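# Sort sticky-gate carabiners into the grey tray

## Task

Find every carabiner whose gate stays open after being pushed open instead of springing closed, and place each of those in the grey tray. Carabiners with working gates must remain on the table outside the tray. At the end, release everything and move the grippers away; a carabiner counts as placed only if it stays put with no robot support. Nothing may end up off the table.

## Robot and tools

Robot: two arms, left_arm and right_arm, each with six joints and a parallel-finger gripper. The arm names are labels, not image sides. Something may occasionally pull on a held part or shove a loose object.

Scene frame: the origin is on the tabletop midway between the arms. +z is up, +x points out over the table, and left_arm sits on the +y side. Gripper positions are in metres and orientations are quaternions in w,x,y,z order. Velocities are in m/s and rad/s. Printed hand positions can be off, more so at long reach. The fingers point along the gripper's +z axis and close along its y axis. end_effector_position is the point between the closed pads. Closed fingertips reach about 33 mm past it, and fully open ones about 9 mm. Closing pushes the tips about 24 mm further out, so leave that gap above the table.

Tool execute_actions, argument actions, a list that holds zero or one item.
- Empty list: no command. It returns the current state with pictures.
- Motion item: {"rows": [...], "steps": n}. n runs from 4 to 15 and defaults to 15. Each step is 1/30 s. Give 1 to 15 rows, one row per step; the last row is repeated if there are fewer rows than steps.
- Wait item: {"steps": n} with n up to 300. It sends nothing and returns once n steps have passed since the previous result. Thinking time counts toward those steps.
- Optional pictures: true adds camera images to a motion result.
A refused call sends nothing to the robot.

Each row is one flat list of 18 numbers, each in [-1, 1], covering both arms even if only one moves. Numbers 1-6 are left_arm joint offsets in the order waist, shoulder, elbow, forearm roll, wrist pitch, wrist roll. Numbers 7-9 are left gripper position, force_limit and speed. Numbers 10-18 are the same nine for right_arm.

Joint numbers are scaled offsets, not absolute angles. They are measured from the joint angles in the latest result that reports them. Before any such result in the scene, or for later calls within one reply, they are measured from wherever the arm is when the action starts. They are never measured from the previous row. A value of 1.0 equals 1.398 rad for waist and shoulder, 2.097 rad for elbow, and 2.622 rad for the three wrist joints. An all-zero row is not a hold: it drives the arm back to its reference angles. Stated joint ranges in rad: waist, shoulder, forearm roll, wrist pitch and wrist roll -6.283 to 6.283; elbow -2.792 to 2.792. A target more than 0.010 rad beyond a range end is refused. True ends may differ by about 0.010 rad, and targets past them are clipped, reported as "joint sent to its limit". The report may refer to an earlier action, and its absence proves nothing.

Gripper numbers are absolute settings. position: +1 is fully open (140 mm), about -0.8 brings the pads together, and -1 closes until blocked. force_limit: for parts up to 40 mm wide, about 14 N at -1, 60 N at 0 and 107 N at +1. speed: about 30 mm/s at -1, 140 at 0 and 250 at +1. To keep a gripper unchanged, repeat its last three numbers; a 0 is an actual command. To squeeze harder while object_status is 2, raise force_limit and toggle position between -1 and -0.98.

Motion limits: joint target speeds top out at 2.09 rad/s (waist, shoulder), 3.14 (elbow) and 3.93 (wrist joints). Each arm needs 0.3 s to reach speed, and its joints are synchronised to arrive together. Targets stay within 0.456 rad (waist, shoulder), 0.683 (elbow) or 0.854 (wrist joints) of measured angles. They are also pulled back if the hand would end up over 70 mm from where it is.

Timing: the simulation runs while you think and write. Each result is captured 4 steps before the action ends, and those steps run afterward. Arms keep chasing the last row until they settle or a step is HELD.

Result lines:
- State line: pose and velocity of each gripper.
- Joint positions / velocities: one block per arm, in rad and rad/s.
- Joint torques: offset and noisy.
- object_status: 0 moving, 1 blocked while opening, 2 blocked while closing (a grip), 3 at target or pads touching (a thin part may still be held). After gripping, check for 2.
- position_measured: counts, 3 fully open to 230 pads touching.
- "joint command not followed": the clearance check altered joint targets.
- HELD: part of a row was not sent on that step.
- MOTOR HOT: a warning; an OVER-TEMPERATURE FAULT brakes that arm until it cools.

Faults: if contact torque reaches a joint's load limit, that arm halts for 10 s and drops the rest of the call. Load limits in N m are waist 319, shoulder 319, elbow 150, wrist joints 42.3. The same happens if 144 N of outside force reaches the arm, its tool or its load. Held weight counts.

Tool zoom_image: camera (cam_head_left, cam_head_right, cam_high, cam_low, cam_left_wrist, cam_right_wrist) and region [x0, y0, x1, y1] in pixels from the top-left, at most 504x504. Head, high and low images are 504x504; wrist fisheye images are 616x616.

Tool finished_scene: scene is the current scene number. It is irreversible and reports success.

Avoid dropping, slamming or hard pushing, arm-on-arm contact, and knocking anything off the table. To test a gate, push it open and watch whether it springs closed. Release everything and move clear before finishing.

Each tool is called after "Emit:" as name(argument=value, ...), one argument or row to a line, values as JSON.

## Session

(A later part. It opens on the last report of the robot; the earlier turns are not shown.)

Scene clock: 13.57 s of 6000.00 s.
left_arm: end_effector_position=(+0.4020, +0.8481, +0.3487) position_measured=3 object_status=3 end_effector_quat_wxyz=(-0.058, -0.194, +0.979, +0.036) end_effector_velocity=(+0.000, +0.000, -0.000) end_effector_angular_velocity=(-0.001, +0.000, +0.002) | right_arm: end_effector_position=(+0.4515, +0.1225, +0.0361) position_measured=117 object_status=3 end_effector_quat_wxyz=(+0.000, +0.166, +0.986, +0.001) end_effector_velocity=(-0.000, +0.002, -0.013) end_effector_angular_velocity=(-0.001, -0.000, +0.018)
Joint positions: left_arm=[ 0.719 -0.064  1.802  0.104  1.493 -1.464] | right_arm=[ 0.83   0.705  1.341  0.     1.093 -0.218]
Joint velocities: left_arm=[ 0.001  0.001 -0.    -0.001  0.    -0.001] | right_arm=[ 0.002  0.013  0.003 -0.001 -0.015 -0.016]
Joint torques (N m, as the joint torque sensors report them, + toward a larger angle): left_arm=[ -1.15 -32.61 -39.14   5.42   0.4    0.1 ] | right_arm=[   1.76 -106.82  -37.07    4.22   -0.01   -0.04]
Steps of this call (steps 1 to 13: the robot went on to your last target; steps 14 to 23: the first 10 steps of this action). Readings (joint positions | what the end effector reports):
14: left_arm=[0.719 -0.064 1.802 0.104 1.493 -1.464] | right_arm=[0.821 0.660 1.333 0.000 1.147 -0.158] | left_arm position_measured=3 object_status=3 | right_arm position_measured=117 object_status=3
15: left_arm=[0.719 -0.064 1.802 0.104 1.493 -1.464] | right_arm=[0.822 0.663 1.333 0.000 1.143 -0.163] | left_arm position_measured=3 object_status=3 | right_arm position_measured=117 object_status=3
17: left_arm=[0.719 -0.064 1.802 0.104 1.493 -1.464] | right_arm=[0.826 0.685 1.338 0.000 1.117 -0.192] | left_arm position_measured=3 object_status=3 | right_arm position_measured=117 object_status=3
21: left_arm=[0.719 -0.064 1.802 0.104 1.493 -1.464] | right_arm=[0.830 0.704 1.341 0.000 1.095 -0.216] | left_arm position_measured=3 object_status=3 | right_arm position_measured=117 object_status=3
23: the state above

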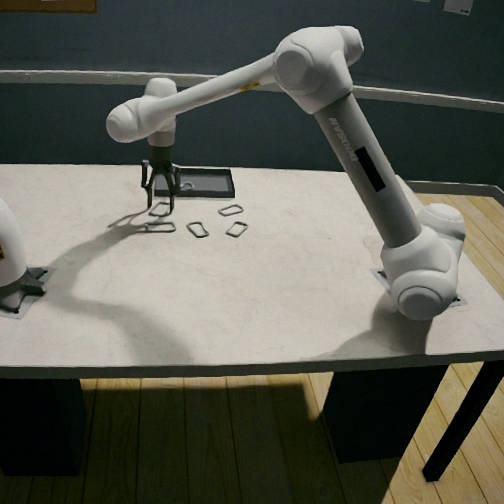

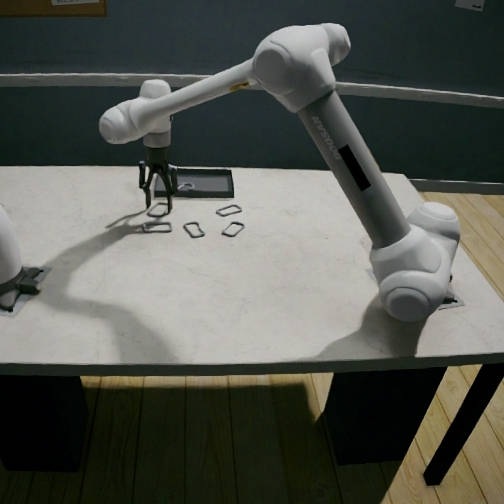

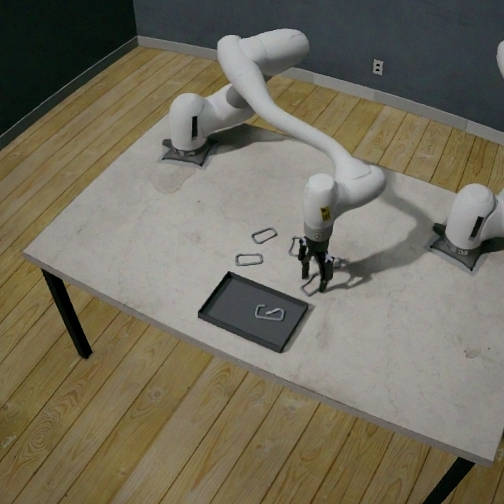

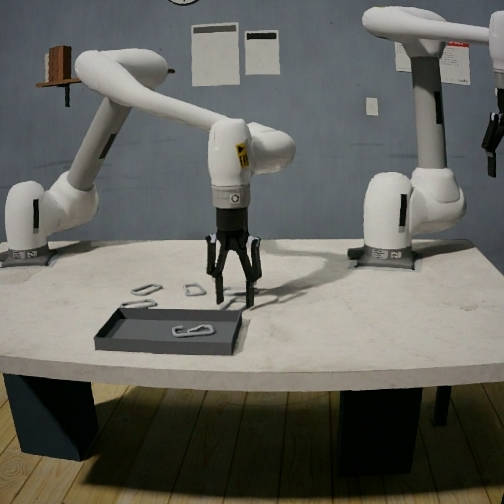

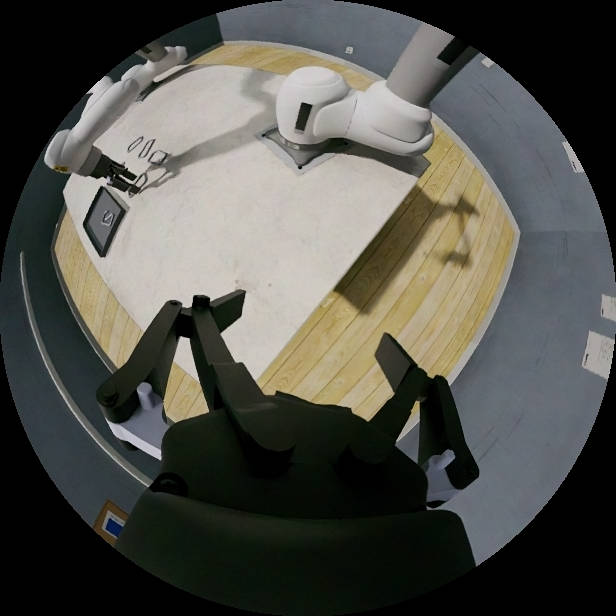

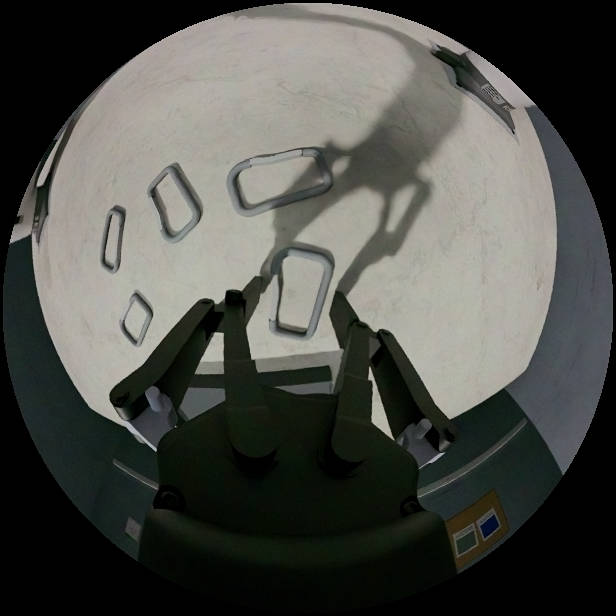

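Emit:
execute_actions(
  actions=[
    {"rows":[[0,0,0,0,0,0,1,0,0,0,0,0,0,0,0,-0.5,-0.5,0.3]],"steps":15},
  ],
  pictures=true,
)

Emit:
zoom_image(
  camera="cam_right_wrist",
  region=[200,200,400,400],
)

Scene clock: 14.10 s of 6000.00 s.
left_arm: end_effector_position=(+0.4020, +0.8481, +0.3487) position_measured=3 object_status=3 end_effector_quat_wxyz=(-0.058, -0.194, +0.979, +0.036) end_effector_velocity=(+0.001, -0.001, +0.000) end_effector_angular_velocity=(+0.000, -0.001, -0.001) | right_arm: end_effector_position=(+0.4515, +0.1227, +0.0363) position_measured=178 object_status=0 end_effector_quat_wxyz=(+0.000, +0.166, +0.986, +0.001) end_effector_velocity=(+0.000, -0.001, -0.001) end_effector_angular_velocity=(-0.002, +0.000, -0.001)
Joint positions: left_arm=[ 0.719 -0.064  1.802  0.104  1.493 -1.464] | right_arm=[ 0.83   0.705  1.341  0.     1.093 -0.218]
Joint velocities: left_arm=[-0.002 -0.001 -0.    -0.     0.    -0.001] | right_arm=[-0.001  0.001  0.    -0.001  0.001  0.001]
Joint torques (N m, as the joint torque sensors report them, + toward a larger angle): left_arm=[  0.04 -31.66 -39.08   5.39   0.46   0.02] | right_arm=[  3.03 -73.   -12.86   3.45   3.93  -0.51]
Steps of this call (steps 1 to 4: the last 4 steps of your previous action; step 5: the robot went on to your last target; steps 6 to 16: the first 11 steps of this action). Readings (joint positions | what the end effector reports):
6: left_arm=[0.719 -0.064 1.802 0.104 1.493 -1.464] | right_arm=[0.830 0.706 1.342 0.000 1.092 -0.219] | left_arm position_measured=3 object_status=3 | right_arm position_measured=117 object_status=0
7: left_arm=[0.719 -0.064 1.802 0.104 1.493 -1.464] | right_arm=[0.830 0.706 1.342 0.000 1.092 -0.219] | left_arm position_measured=3 object_status=3 | right_arm position_measured=120 object_status=0
9: left_arm=[0.719 -0.064 1.802 0.104 1.493 -1.464] | right_arm=[0.830 0.706 1.342 0.000 1.092 -0.219] | left_arm position_measured=3 object_status=3 | right_arm position_measured=139 object_status=0
13: left_arm=[0.719 -0.064 1.802 0.104 1.493 -1.464] | right_arm=[0.830 0.705 1.341 0.000 1.093 -0.218] | left_arm position_measured=3 object_status=3 | right_arm position_measured=176 object_status=0
16: the state above

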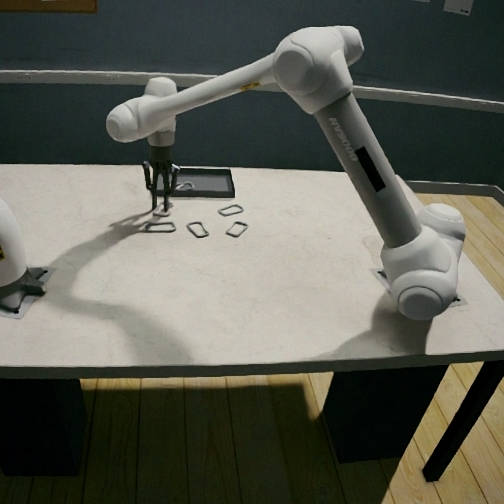

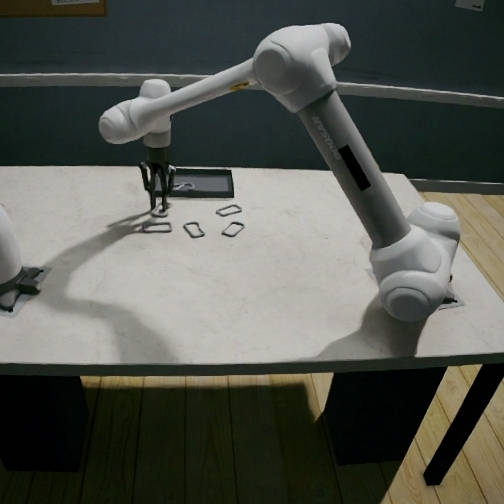

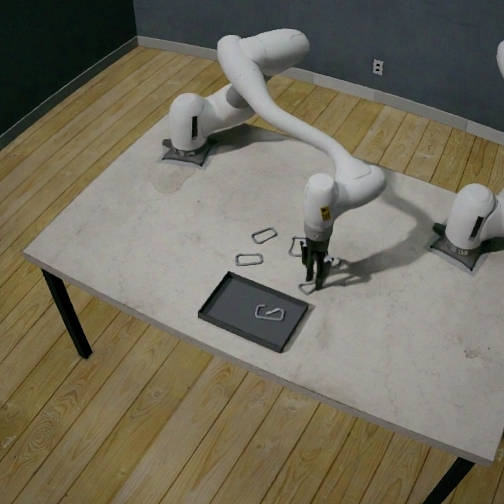

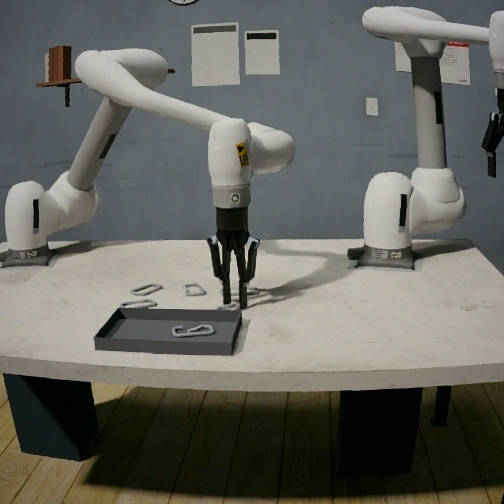

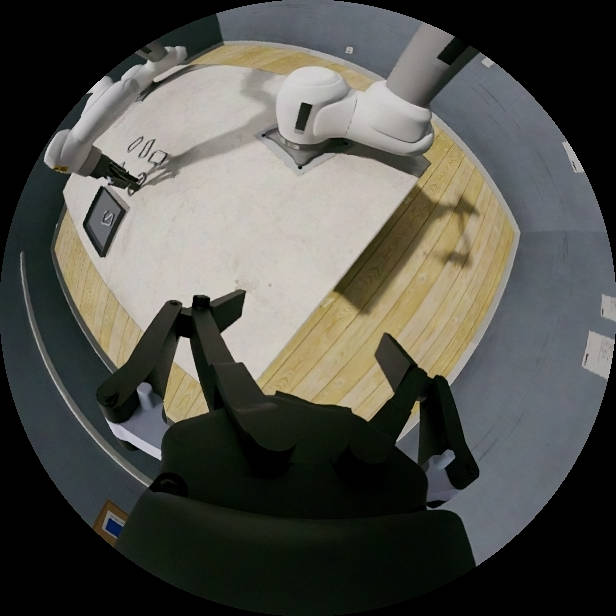

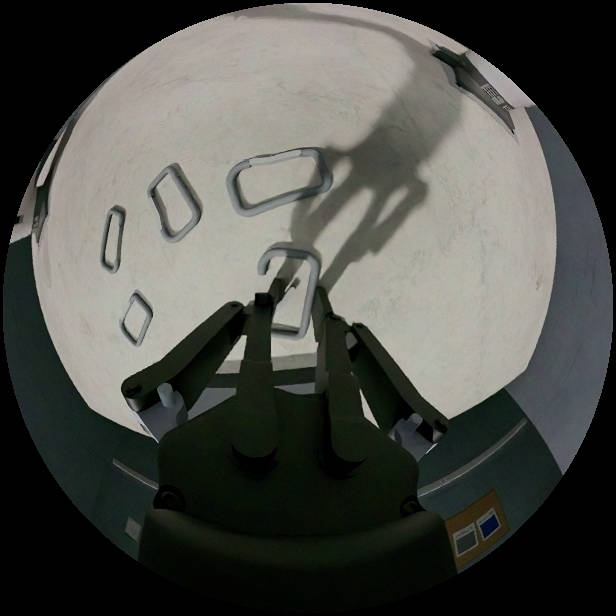

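Region (200, 200, 400, 400) of cam_right_wrist's 616x616 image, scaled by 2.520, with more detail than that image has.

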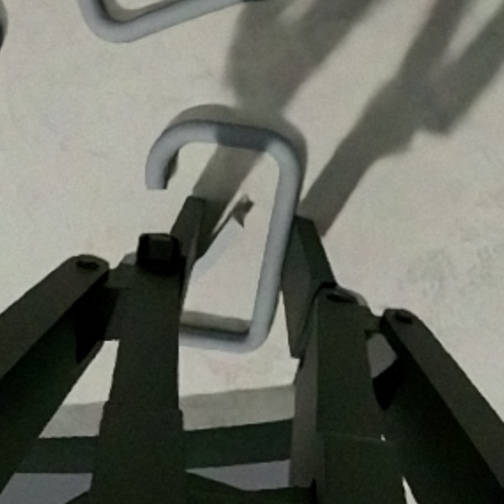

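Emit:
execute_actions(
  actions=[
    {"rows":[[0,0,0,0,0,0,1,0,0,0,-0.002,-0.001,0,0.002,0,0.1,-0.5,0.3],[0,0,0,0,0,0,1,0,0,0,-0.002,-0.001,0,0.002,0,0.1,-0.5,0.3],[0,0,0,0,0,0,1,0,0,0,-0.002,-0.001,0,0.002,0,0.1,-0.5,0.3],[0,0,0,0,0,0,1,0,0,0,-0.002,-0.001,0,0.002,0,0.1,-0.5,0.3],[0,0,0,0,0,0,1,0,0,0,-0.002,-0.001,0,0.002,0,0.1,-0.5,0.3],[0,0,0,0,0,0,1,0,0,0,-0.002,-0.001,0,0.002,0,0.1,-0.5,0.3],[0,0,0,0,0,0,1,0,0,0,-0.002,-0.001,0,0.002,0,0.1,-0.5,0.3],[0,0,0,0,0,0,1,0,0,0,-0.002,-0.001,0,0.002,0,0.1,-0.5,0.3],[0,0,0,0,0,0,1,0,0,0,-0.028,-0.011,0,0.024,0,0.1,-0.5,0.3]],"steps":15},
  ],
)

Emit:
execute_actions(
  actions=[
    {"steps":6},
  ],
  pictures=true,
)

Emit:
zoom_image(
  camera="cam_right_wrist",
  region=[100,120,420,400],
)

Scene clock: 14.80 s of 6000.00 s.
left_arm: end_effector_position=(+0.4020, +0.8481, +0.3487) position_measured=3 object_status=3 end_effector_quat_wxyz=(-0.058, -0.194, +0.979, +0.036) end_effector_velocity=(-0.000, -0.000, +0.000) end_effector_angular_velocity=(+0.000, -0.001, +0.000) | right_arm: end_effector_position=(+0.4505, +0.1211, +0.0540) position_measured=117 object_status=0 end_effector_quat_wxyz=(-0.000, +0.166, +0.986, -0.000) end_effector_velocity=(-0.004, -0.007, +0.380) end_effector_angular_velocity=(+0.042, -0.026, +0.000)
Joint positions: left_arm=[ 0.719 -0.064  1.802  0.104  1.493 -1.464] | right_arm=[ 0.83   0.69   1.332  0.     1.119 -0.218]
Joint velocities: left_arm=[ 0.    -0.001  0.    -0.    -0.    -0.   ] | right_arm=[-0.    -0.313 -0.198  0.     0.461 -0.001]
Joint torques (N m, as the joint torque sensors report them, + toward a larger angle): left_arm=[  0.3  -31.63 -39.1    5.45   0.49   0.05] | right_arm=[   9.77 -179.42  -64.34    6.93   -0.51   -0.37]
Steps of this call (steps 1 to 4: the last 4 steps of your previous action; steps 5 to 10: the robot went on to your last target; steps 11 to 21: the first 11 steps of this action). Readings (joint positions | what the end effector reports):
11: left_arm=[0.719 -0.064 1.802 0.104 1.493 -1.464] | right_arm=[0.830 0.705 1.341 0.000 1.093 -0.218] | left_arm position_measured=3 object_status=3 | right_arm position_measured=178 object_status=0
12: left_arm=[0.719 -0.064 1.802 0.104 1.493 -1.464] | right_arm=[0.830 0.705 1.341 0.000 1.095 -0.218] | left_arm position_measured=3 object_status=3 | right_arm position_measured=178 object_status=0
14: left_arm=[0.719 -0.064 1.802 0.104 1.493 -1.464] | right_arm=[0.830 0.704 1.341 0.000 1.097 -0.218] | left_arm position_measured=3 object_status=3 | right_arm position_measured=156 object_status=0
18: left_arm=[0.719 -0.064 1.802 0.104 1.493 -1.464] | right_arm=[0.830 0.703 1.339 0.000 1.098 -0.218] | left_arm position_measured=3 object_status=3 | right_arm position_measured=120 object_status=0
21: the state above

Scene clock: 15.00 s of 6000.00 s.
left_arm: end_effector_position=(+0.4020, +0.8481, +0.3487) position_measured=3 object_status=3 end_effector_quat_wxyz=(-0.058, -0.194, +0.979, +0.036) end_effector_velocity=(-0.000, -0.000, +0.001) end_effector_angular_velocity=(+0.001, -0.001, -0.000) | right_arm: end_effector_position=(+0.4494, +0.1193, +0.0818) position_measured=117 object_status=3 end_effector_quat_wxyz=(+0.000, +0.166, +0.986, +0.001) end_effector_velocity=(-0.001, -0.002, +0.016) end_effector_angular_velocity=(-0.002, +0.001, +0.001)
Joint positions: left_arm=[ 0.719 -0.064  1.802  0.104  1.493 -1.464] | right_arm=[ 0.83   0.667  1.319  0.     1.154 -0.218]
Joint velocities: left_arm=[-0.    -0.001 -0.    -0.    -0.    -0.   ] | right_arm=[-0.    -0.012 -0.008 -0.     0.024 -0.001]
Joint torques (N m, as the joint torque sensors report them, + toward a larger angle): left_arm=[ -0.14 -31.81 -38.84   5.41   0.34  -0.06] | right_arm=[  4.16 -99.04 -36.63   4.34  -0.2   -0.24]
Kept back: nothing.
Steps of this call (steps 1 to 4: the last 4 steps of your previous action; steps 5 to 6: the robot went on to your last target). Readings (joint positions | what the end effector reports):
1: left_arm=[0.719 -0.064 1.802 0.104 1.493 -1.464] | right_arm=[0.830 0.680 1.326 0.000 1.133 -0.218] | left_arm position_measured=3 object_status=3 | right_arm position_measured=117 object_status=0
2: left_arm=[0.719 -0.064 1.802 0.104 1.493 -1.464] | right_arm=[0.830 0.673 1.322 0.000 1.143 -0.218] | left_arm position_measured=3 object_status=3 | right_arm position_measured=117 object_status=0
4: left_arm=[0.719 -0.064 1.802 0.104 1.493 -1.464] | right_arm=[0.830 0.668 1.320 0.000 1.152 -0.218] | left_arm position_measured=3 object_status=3 | right_arm position_measured=117 object_status=3
6: the state above

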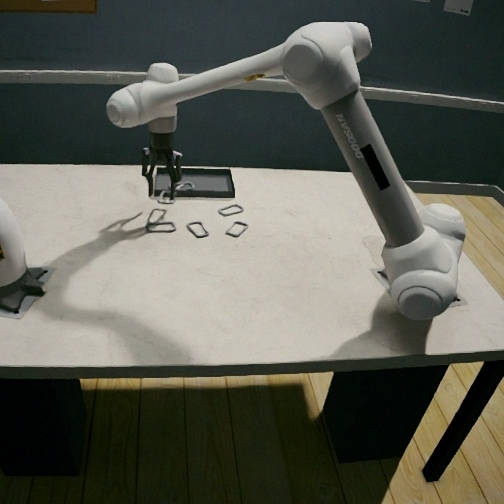

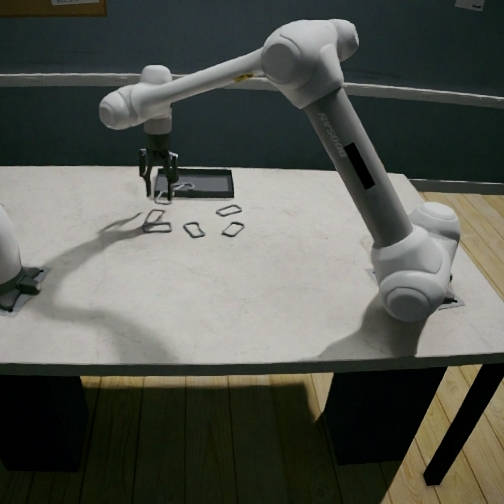

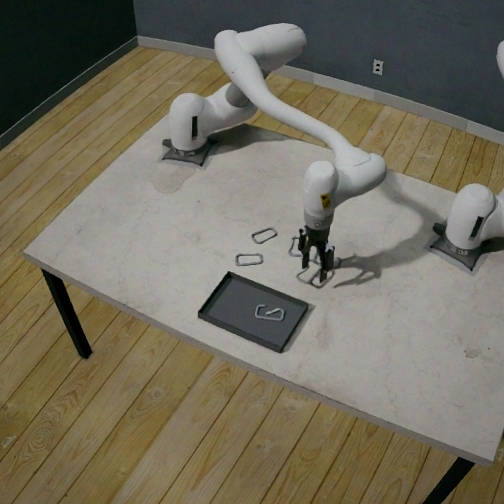

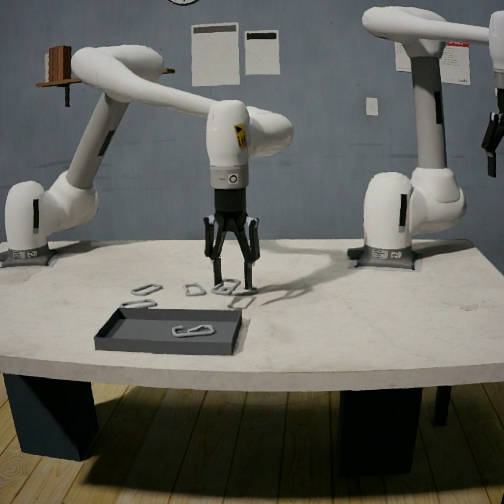

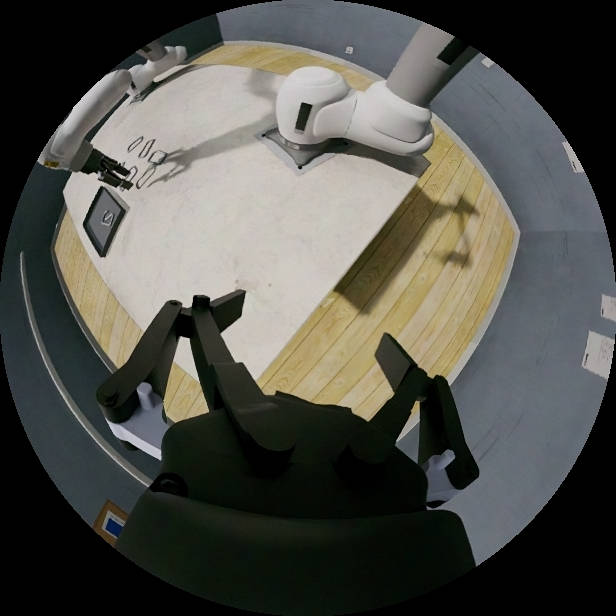

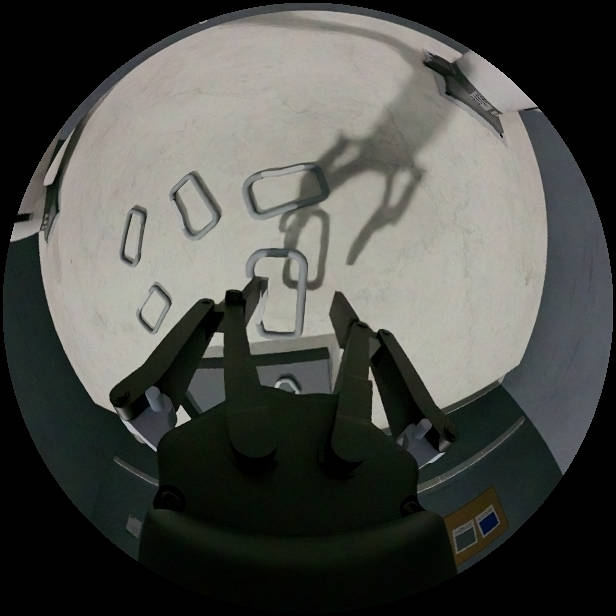

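Region (100, 120, 420, 400) of cam_right_wrist's 616x616 image, scaled by 1.575, with more detail than that image has; it fills the top 441 rows of this view, and the rest is white.

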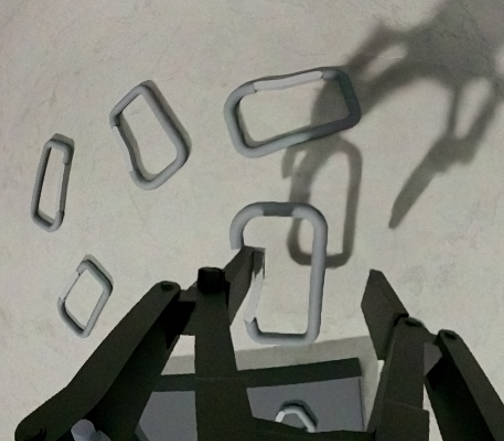

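Emit:
zoom_image(
  camera="cam_low",
  region=[180,240,300,320],
)

Emit:
zoom_image(
  camera="cam_right_wrist",
  region=[220,230,340,350],
)

Region (180, 240, 300, 320) of cam_low's 504x504 image, scaled by 4.200, with more detail than that image has.

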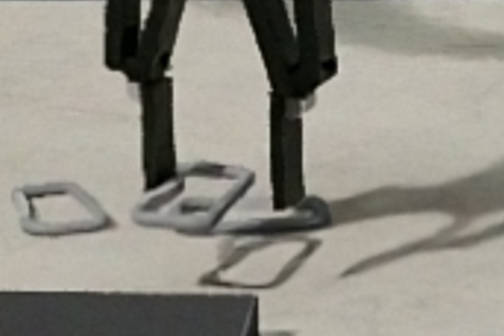

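Region (220, 230, 340, 350) of cam_right_wrist's 616x616 image, scaled by 4.200, with more detail than that image has.

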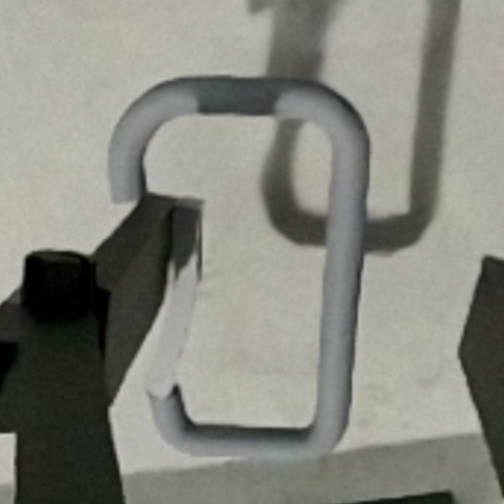

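Emit:
execute_actions(
  actions=[
    {"rows":[[0,0,0,0,0,0,1,0,0,0,0.009,0.0035,0,-0.008,0,0.1,-0.5,0.3],[0,0,0,0,0,0,1,0,0,0,0.018,0.007,0,-0.015,0,0.1,-0.5,0.3],[0,0,0,0,0,0,1,0,0,0,0.027,0.0106,0,-0.023,0,0.1,-0.5,0.3],[0,0,0,0,0,0,1,0,0,0,0.027,0.0106,0,-0.023,0,0.1,-0.5,0.3],[0,0,0,0,0,0,1,0,0,0,0.027,0.0106,0,-0.023,0,0.1,-0.5,0.3],[0,0,0,0,0,0,1,0,0,0,0.027,0.0106,0,-0.023,0,0.1,-0.5,0.3],[0,0,0,0,0,0,1,0,0,0,0.027,0.0106,0,-0.023,0,0.1,-0.5,0.3],[0,0,0,0,0,0,1,0,0,0,0.027,0.0106,0,-0.023,0,0.1,-0.5,0.3],[0,0,0,0,0,0,1,0,0,0,0.027,0.0106,0,-0.023,0,0.1,-0.5,0.3],[0,0,0,0,0,0,1,0,0,-0.007,0.030,0.008,0,-0.023,-0.004,0.1,-0.5,0.3]],"steps":15},
  ],
)

Emit:
execute_actions(
  actions=[
    {"steps":8},
  ],
  pictures=true,
)

Emit:
zoom_image(
  camera="cam_right_wrist",
  region=[200,200,400,400],
)

Scene clock: 16.47 s of 6000.00 s.
left_arm: end_effector_position=(+0.4020, +0.8481, +0.3487) position_measured=3 object_status=3 end_effector_quat_wxyz=(-0.058, -0.194, +0.979, +0.036) end_effector_velocity=(+0.000, -0.000, -0.000) end_effector_angular_velocity=(-0.002, +0.000, -0.000) | right_arm: end_effector_position=(+0.4529, +0.1221, +0.0374) position_measured=117 object_status=3 end_effector_quat_wxyz=(+0.000, +0.166, +0.986, +0.001) end_effector_velocity=(+0.073, -0.016, -0.021) end_effector_angular_velocity=(+0.008, -0.005, +0.016)
Joint positions: left_arm=[ 0.719 -0.064  1.802  0.104  1.493 -1.464] | right_arm=[ 0.829  0.705  1.34   0.     1.095 -0.22 ]
Joint velocities: left_arm=[ 0.001  0.001  0.    -0.001  0.     0.001] | right_arm=[-0.079  0.043 -0.036  0.    -0.016 -0.095]
Joint torques (N m, as the joint torque sensors report them, + toward a larger angle): left_arm=[  0.12 -31.92 -38.87   5.32   0.39  -0.05] | right_arm=[-19.68 -99.29 -37.18   3.37  -0.63  -0.12]
Steps of this call (steps 1 to 30: the robot went on to your last target; steps 31 to 33: nothing new was sent; steps 34 to 44: the first 11 steps of this action). Readings (joint positions | what the end effector reports):
34: left_arm=[0.719 -0.064 1.802 0.104 1.493 -1.464] | right_arm=[0.830 0.666 1.318 0.000 1.156 -0.218] | left_arm position_measured=3 object_status=3 | right_arm position_measured=117 object_status=3
35: left_arm=[0.719 -0.064 1.802 0.104 1.493 -1.464] | right_arm=[0.830 0.668 1.319 0.000 1.152 -0.218] | left_arm position_measured=3 object_status=3 | right_arm position_measured=117 object_status=3
37: left_arm=[0.719 -0.064 1.802 0.104 1.493 -1.464] | right_arm=[0.830 0.681 1.327 0.000 1.131 -0.218] | left_arm position_measured=3 object_status=3 | right_arm position_measured=117 object_status=3
41: left_arm=[0.719 -0.064 1.802 0.104 1.493 -1.464] | right_arm=[0.830 0.702 1.339 0.000 1.099 -0.218] | left_arm position_measured=3 object_status=3 | right_arm position_measured=117 object_status=3
44: the state above

Scene clock: 16.73 s of 6000.00 s.
left_arm: end_effector_position=(+0.4020, +0.8481, +0.3487) position_measured=3 object_status=3 end_effector_quat_wxyz=(-0.058, -0.194, +0.979, +0.036) end_effector_velocity=(+0.000, -0.000, -0.001) end_effector_angular_velocity=(+0.000, +0.001, +0.001) | right_arm: end_effector_position=(+0.4603, +0.1205, +0.0357) position_measured=117 object_status=3 end_effector_quat_wxyz=(+0.001, +0.166, +0.986, +0.001) end_effector_velocity=(+0.003, -0.000, +0.002) end_effector_angular_velocity=(+0.003, -0.002, +0.000)
Joint positions: left_arm=[ 0.719 -0.064  1.802  0.104  1.493 -1.464] | right_arm=[ 0.821  0.709  1.336  0.     1.094 -0.228]
Joint velocities: left_arm=[-0.001  0.001 -0.     0.    -0.    -0.002] | right_arm=[-0.003 -0.001 -0.002 -0.    -0.    -0.003]
Joint torques (N m, as the joint torque sensors report them, + toward a larger angle): left_arm=[ -0.18 -32.62 -39.13   5.51   0.34  -0.03] | right_arm=[   4.21 -107.35  -35.76    3.88    0.07   -0.5 ]
Kept back: nothing.
Steps of this call (steps 1 to 4: the last 4 steps of your previous action; steps 5 to 8: the robot went on to your last target). Readings (joint positions | what the end effector reports):
1: left_arm=[0.719 -0.064 1.802 0.104 1.493 -1.464] | right_arm=[0.826 0.706 1.338 0.000 1.095 -0.223] | left_arm position_measured=3 object_status=3 | right_arm position_measured=117 object_status=3
2: left_arm=[0.719 -0.064 1.802 0.104 1.493 -1.464] | right_arm=[0.824 0.707 1.337 0.000 1.095 -0.225] | left_arm position_measured=3 object_status=3 | right_arm position_measured=117 object_status=3
4: left_arm=[0.719 -0.064 1.802 0.104 1.493 -1.464] | right_arm=[0.822 0.708 1.336 0.000 1.094 -0.227] | left_arm position_measured=3 object_status=3 | right_arm position_measured=117 object_status=3
8: the state above

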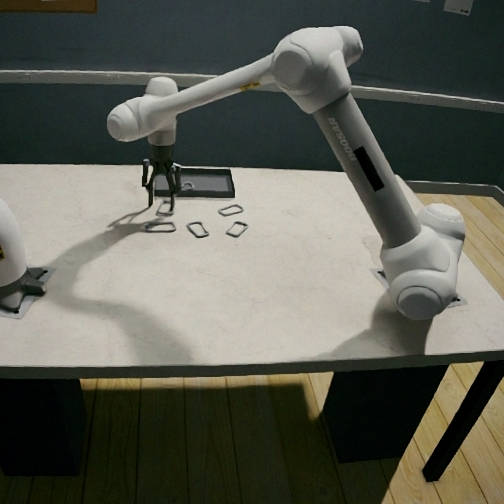

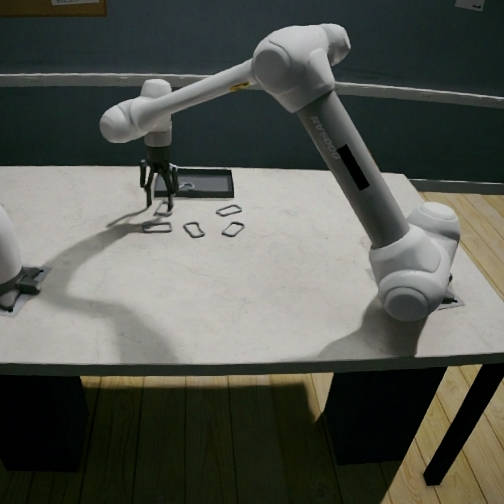

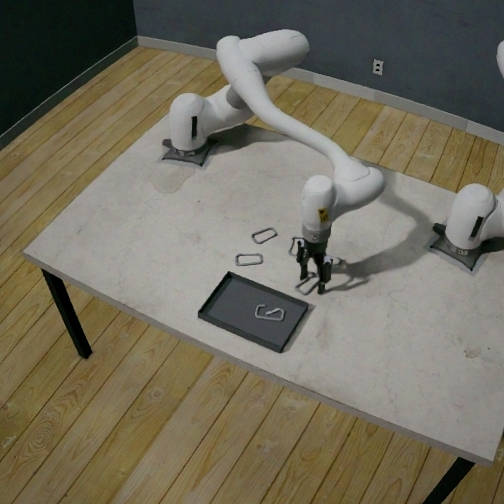

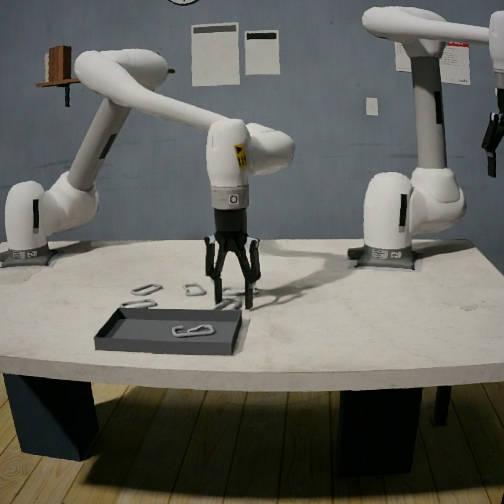

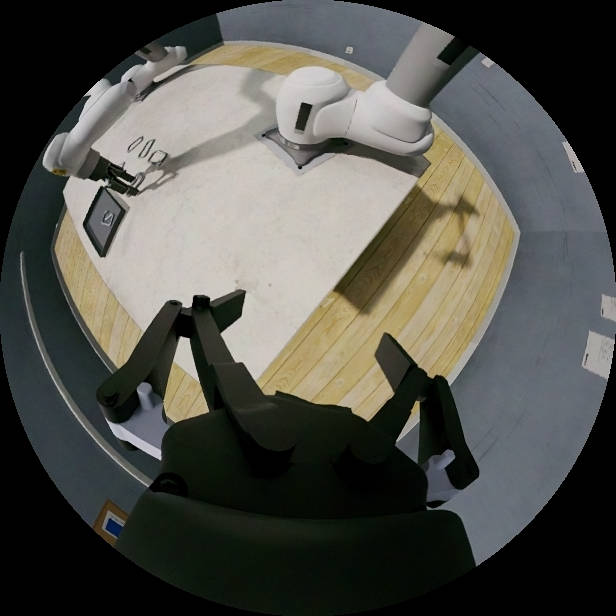

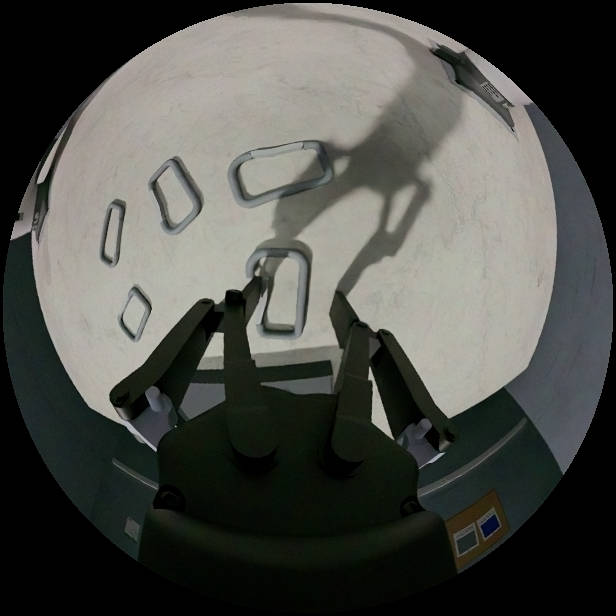

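Region (200, 200, 400, 400) of cam_right_wrist's 616x616 image, scaled by 2.520, with more detail than that image has.

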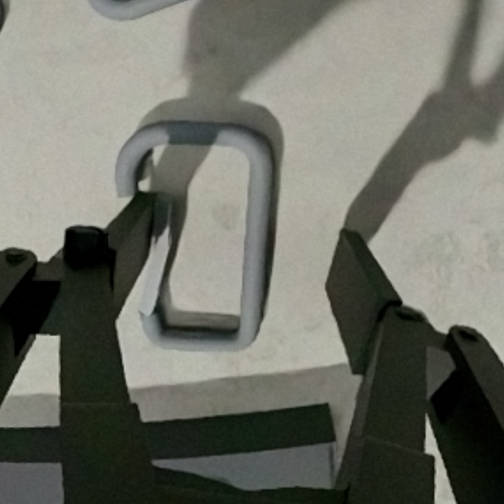

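Emit:
execute_actions(
  actions=[
    {"rows":[[0,0,0,0,0,0,1,0,0,-0.004,0.0016,-0.0016,0,0.0005,-0.002,0.1,-0.5,0.3],[0,0,0,0,0,0,1,0,0,-0.006,0.0026,-0.0026,0,0.0008,-0.003,0.1,-0.5,0.3],[0,0,0,0,0,0,1,0,0,-0.008,0.0035,-0.0035,0,0.001,-0.004,0.1,-0.5,0.3],[0,0,0,0,0,0,1,0,0,-0.010,0.0044,-0.0044,0,0.0013,-0.0055,0.1,-0.5,0.3],[0,0,0,0,0,0,1,0,0,-0.012,0.0053,-0.0053,0,0.0016,-0.0065,0.1,-0.5,0.3],[0,0,0,0,0,0,1,0,0,-0.0148,0.0065,-0.0066,0,0.002,-0.008,0.1,-0.5,0.3]],"steps":15},
  ],
)

Emit:
execute_actions(
  actions=[
    {"steps":6},
  ],
  pictures=true,
)

Emit:
zoom_image(
  camera="cam_right_wrist",
  region=[200,200,400,400],
)

Scene clock: 17.73 s of 6000.00 s.
left_arm: end_effector_position=(+0.4020, +0.8481, +0.3487) position_measured=3 object_status=3 end_effector_quat_wxyz=(-0.058, -0.194, +0.979, +0.036) end_effector_velocity=(+0.001, -0.001, -0.000) end_effector_angular_velocity=(-0.000, +0.000, -0.001) | right_arm: end_effector_position=(+0.4784, +0.1157, +0.0344) position_measured=117 object_status=3 end_effector_quat_wxyz=(+0.000, +0.166, +0.986, +0.001) end_effector_velocity=(+0.011, -0.003, -0.001) end_effector_angular_velocity=(-0.000, +0.000, +0.001)
Joint positions: left_arm=[ 0.719 -0.064  1.802  0.104  1.493 -1.464] | right_arm=[ 0.801  0.717  1.323  0.     1.099 -0.248]
Joint velocities: left_arm=[-0.001  0.001  0.    -0.     0.    -0.001] | right_arm=[-0.012  0.007 -0.009  0.     0.003 -0.013]
Joint torques (N m, as the joint torque sensors report them, + toward a larger angle): left_arm=[ -0.19 -32.32 -39.53   5.38   0.28  -0.02] | right_arm=[   7.04 -109.25  -35.84    3.9    -0.16   -0.11]
Steps of this call (steps 1 to 15: the robot went on to your last target; steps 16 to 19: nothing new was sent; steps 20 to 30: the first 11 steps of this action). Readings (joint positions | what the end effector reports):
20: left_arm=[0.719 -0.064 1.802 0.104 1.493 -1.464] | right_arm=[0.820 0.709 1.336 0.000 1.094 -0.229] | left_arm position_measured=3 object_status=3 | right_arm position_measured=117 object_status=3
21: left_arm=[0.719 -0.064 1.802 0.104 1.493 -1.464] | right_arm=[0.819 0.709 1.335 0.000 1.094 -0.230] | left_arm position_measured=3 object_status=3 | right_arm position_measured=117 object_status=3
23: left_arm=[0.719 -0.064 1.802 0.104 1.493 -1.464] | right_arm=[0.815 0.711 1.332 0.000 1.095 -0.234] | left_arm position_measured=3 object_status=3 | right_arm position_measured=117 object_status=3
27: left_arm=[0.719 -0.064 1.802 0.104 1.493 -1.464] | right_arm=[0.804 0.716 1.325 0.000 1.098 -0.245] | left_arm position_measured=3 object_status=3 | right_arm position_measured=117 object_status=3
30: the state above

Scene clock: 17.93 s of 6000.00 s.
left_arm: end_effector_position=(+0.4020, +0.8481, +0.3487) position_measured=3 object_status=3 end_effector_quat_wxyz=(-0.058, -0.194, +0.979, +0.036) end_effector_velocity=(+0.000, +0.000, -0.000) end_effector_angular_velocity=(+0.000, +0.000, -0.001) | right_arm: end_effector_position=(+0.4792, +0.1155, +0.0344) position_measured=117 object_status=3 end_effector_quat_wxyz=(+0.000, +0.166, +0.986, +0.001) end_effector_velocity=(+0.001, -0.000, +0.001) end_effector_angular_velocity=(+0.000, -0.001, -0.000)
Joint positions: left_arm=[ 0.719 -0.064  1.802  0.104  1.493 -1.464] | right_arm=[ 0.8    0.718  1.322  0.     1.099 -0.249]
Joint velocities: left_arm=[-0.     0.     0.     0.    -0.     0.001] | right_arm=[-0.001 -0.001 -0.    -0.001  0.    -0.   ]
Joint torques (N m, as the joint torque sensors report them, + toward a larger angle): left_arm=[  0.1  -32.28 -39.12   5.5    0.35   0.06] | right_arm=[   4.23 -109.05  -35.72    3.98   -0.01   -0.27]
Kept back: nothing.
Steps of this call (steps 1 to 4: the last 4 steps of your previous action; steps 5 to 6: the robot went on to your last target). Readings (joint positions | what the end effector reports):
1: left_arm=[0.719 -0.064 1.802 0.104 1.493 -1.464] | right_arm=[0.801 0.718 1.322 0.000 1.099 -0.249] | left_arm position_measured=3 object_status=3 | right_arm position_measured=117 object_status=3
2: left_arm=[0.719 -0.064 1.802 0.104 1.493 -1.464] | right_arm=[0.800 0.718 1.322 0.000 1.099 -0.249] | left_arm position_measured=3 object_status=3 | right_arm position_measured=117 object_status=3
4: left_arm=[0.719 -0.064 1.802 0.104 1.493 -1.464] | right_arm=[0.800 0.718 1.322 0.000 1.099 -0.249] | left_arm position_measured=3 object_status=3 | right_arm position_measured=117 object_status=3
6: the state above

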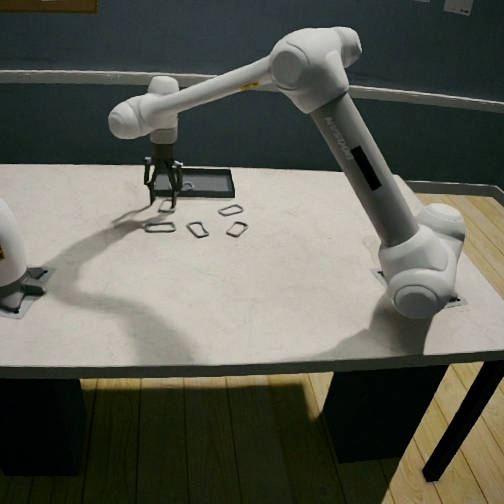

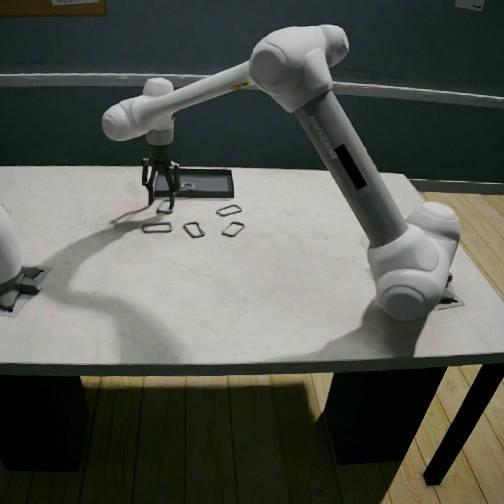

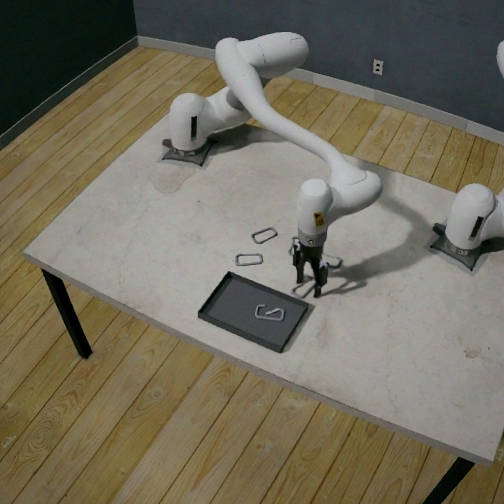

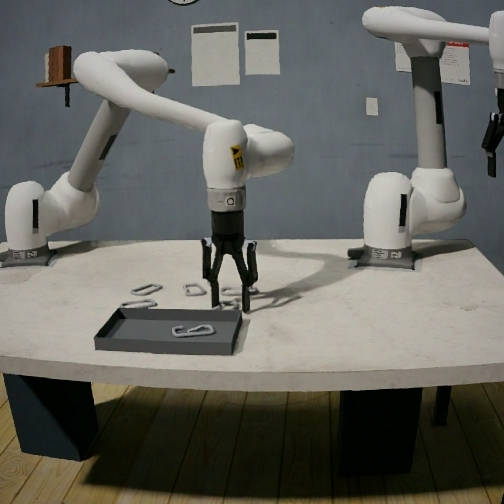

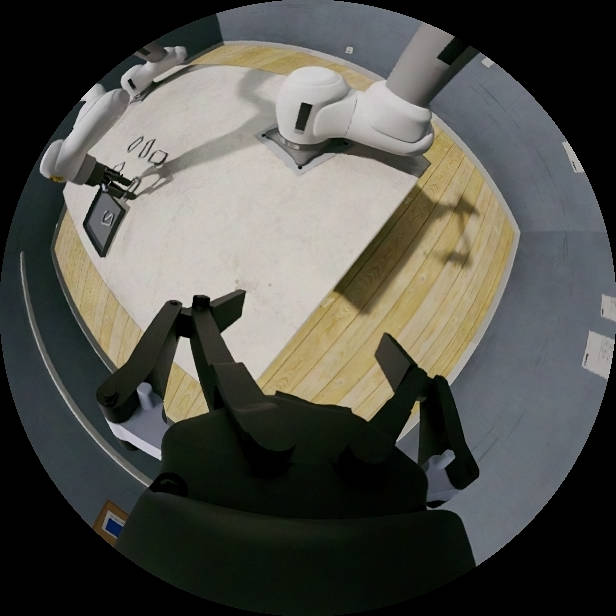

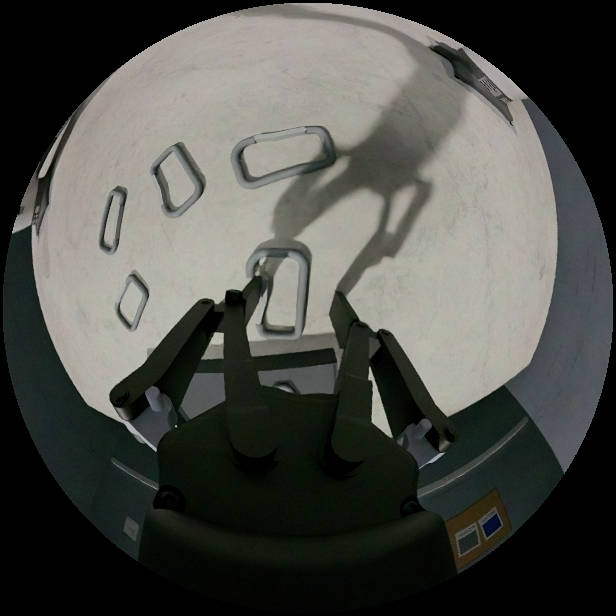

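Region (200, 200, 400, 400) of cam_right_wrist's 616x616 image, scaled by 2.520, with more detail than that image has.

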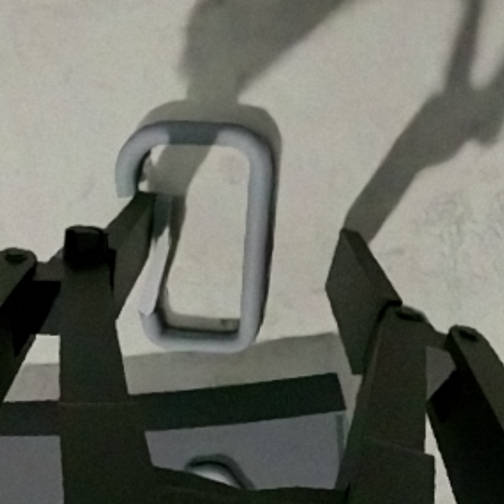

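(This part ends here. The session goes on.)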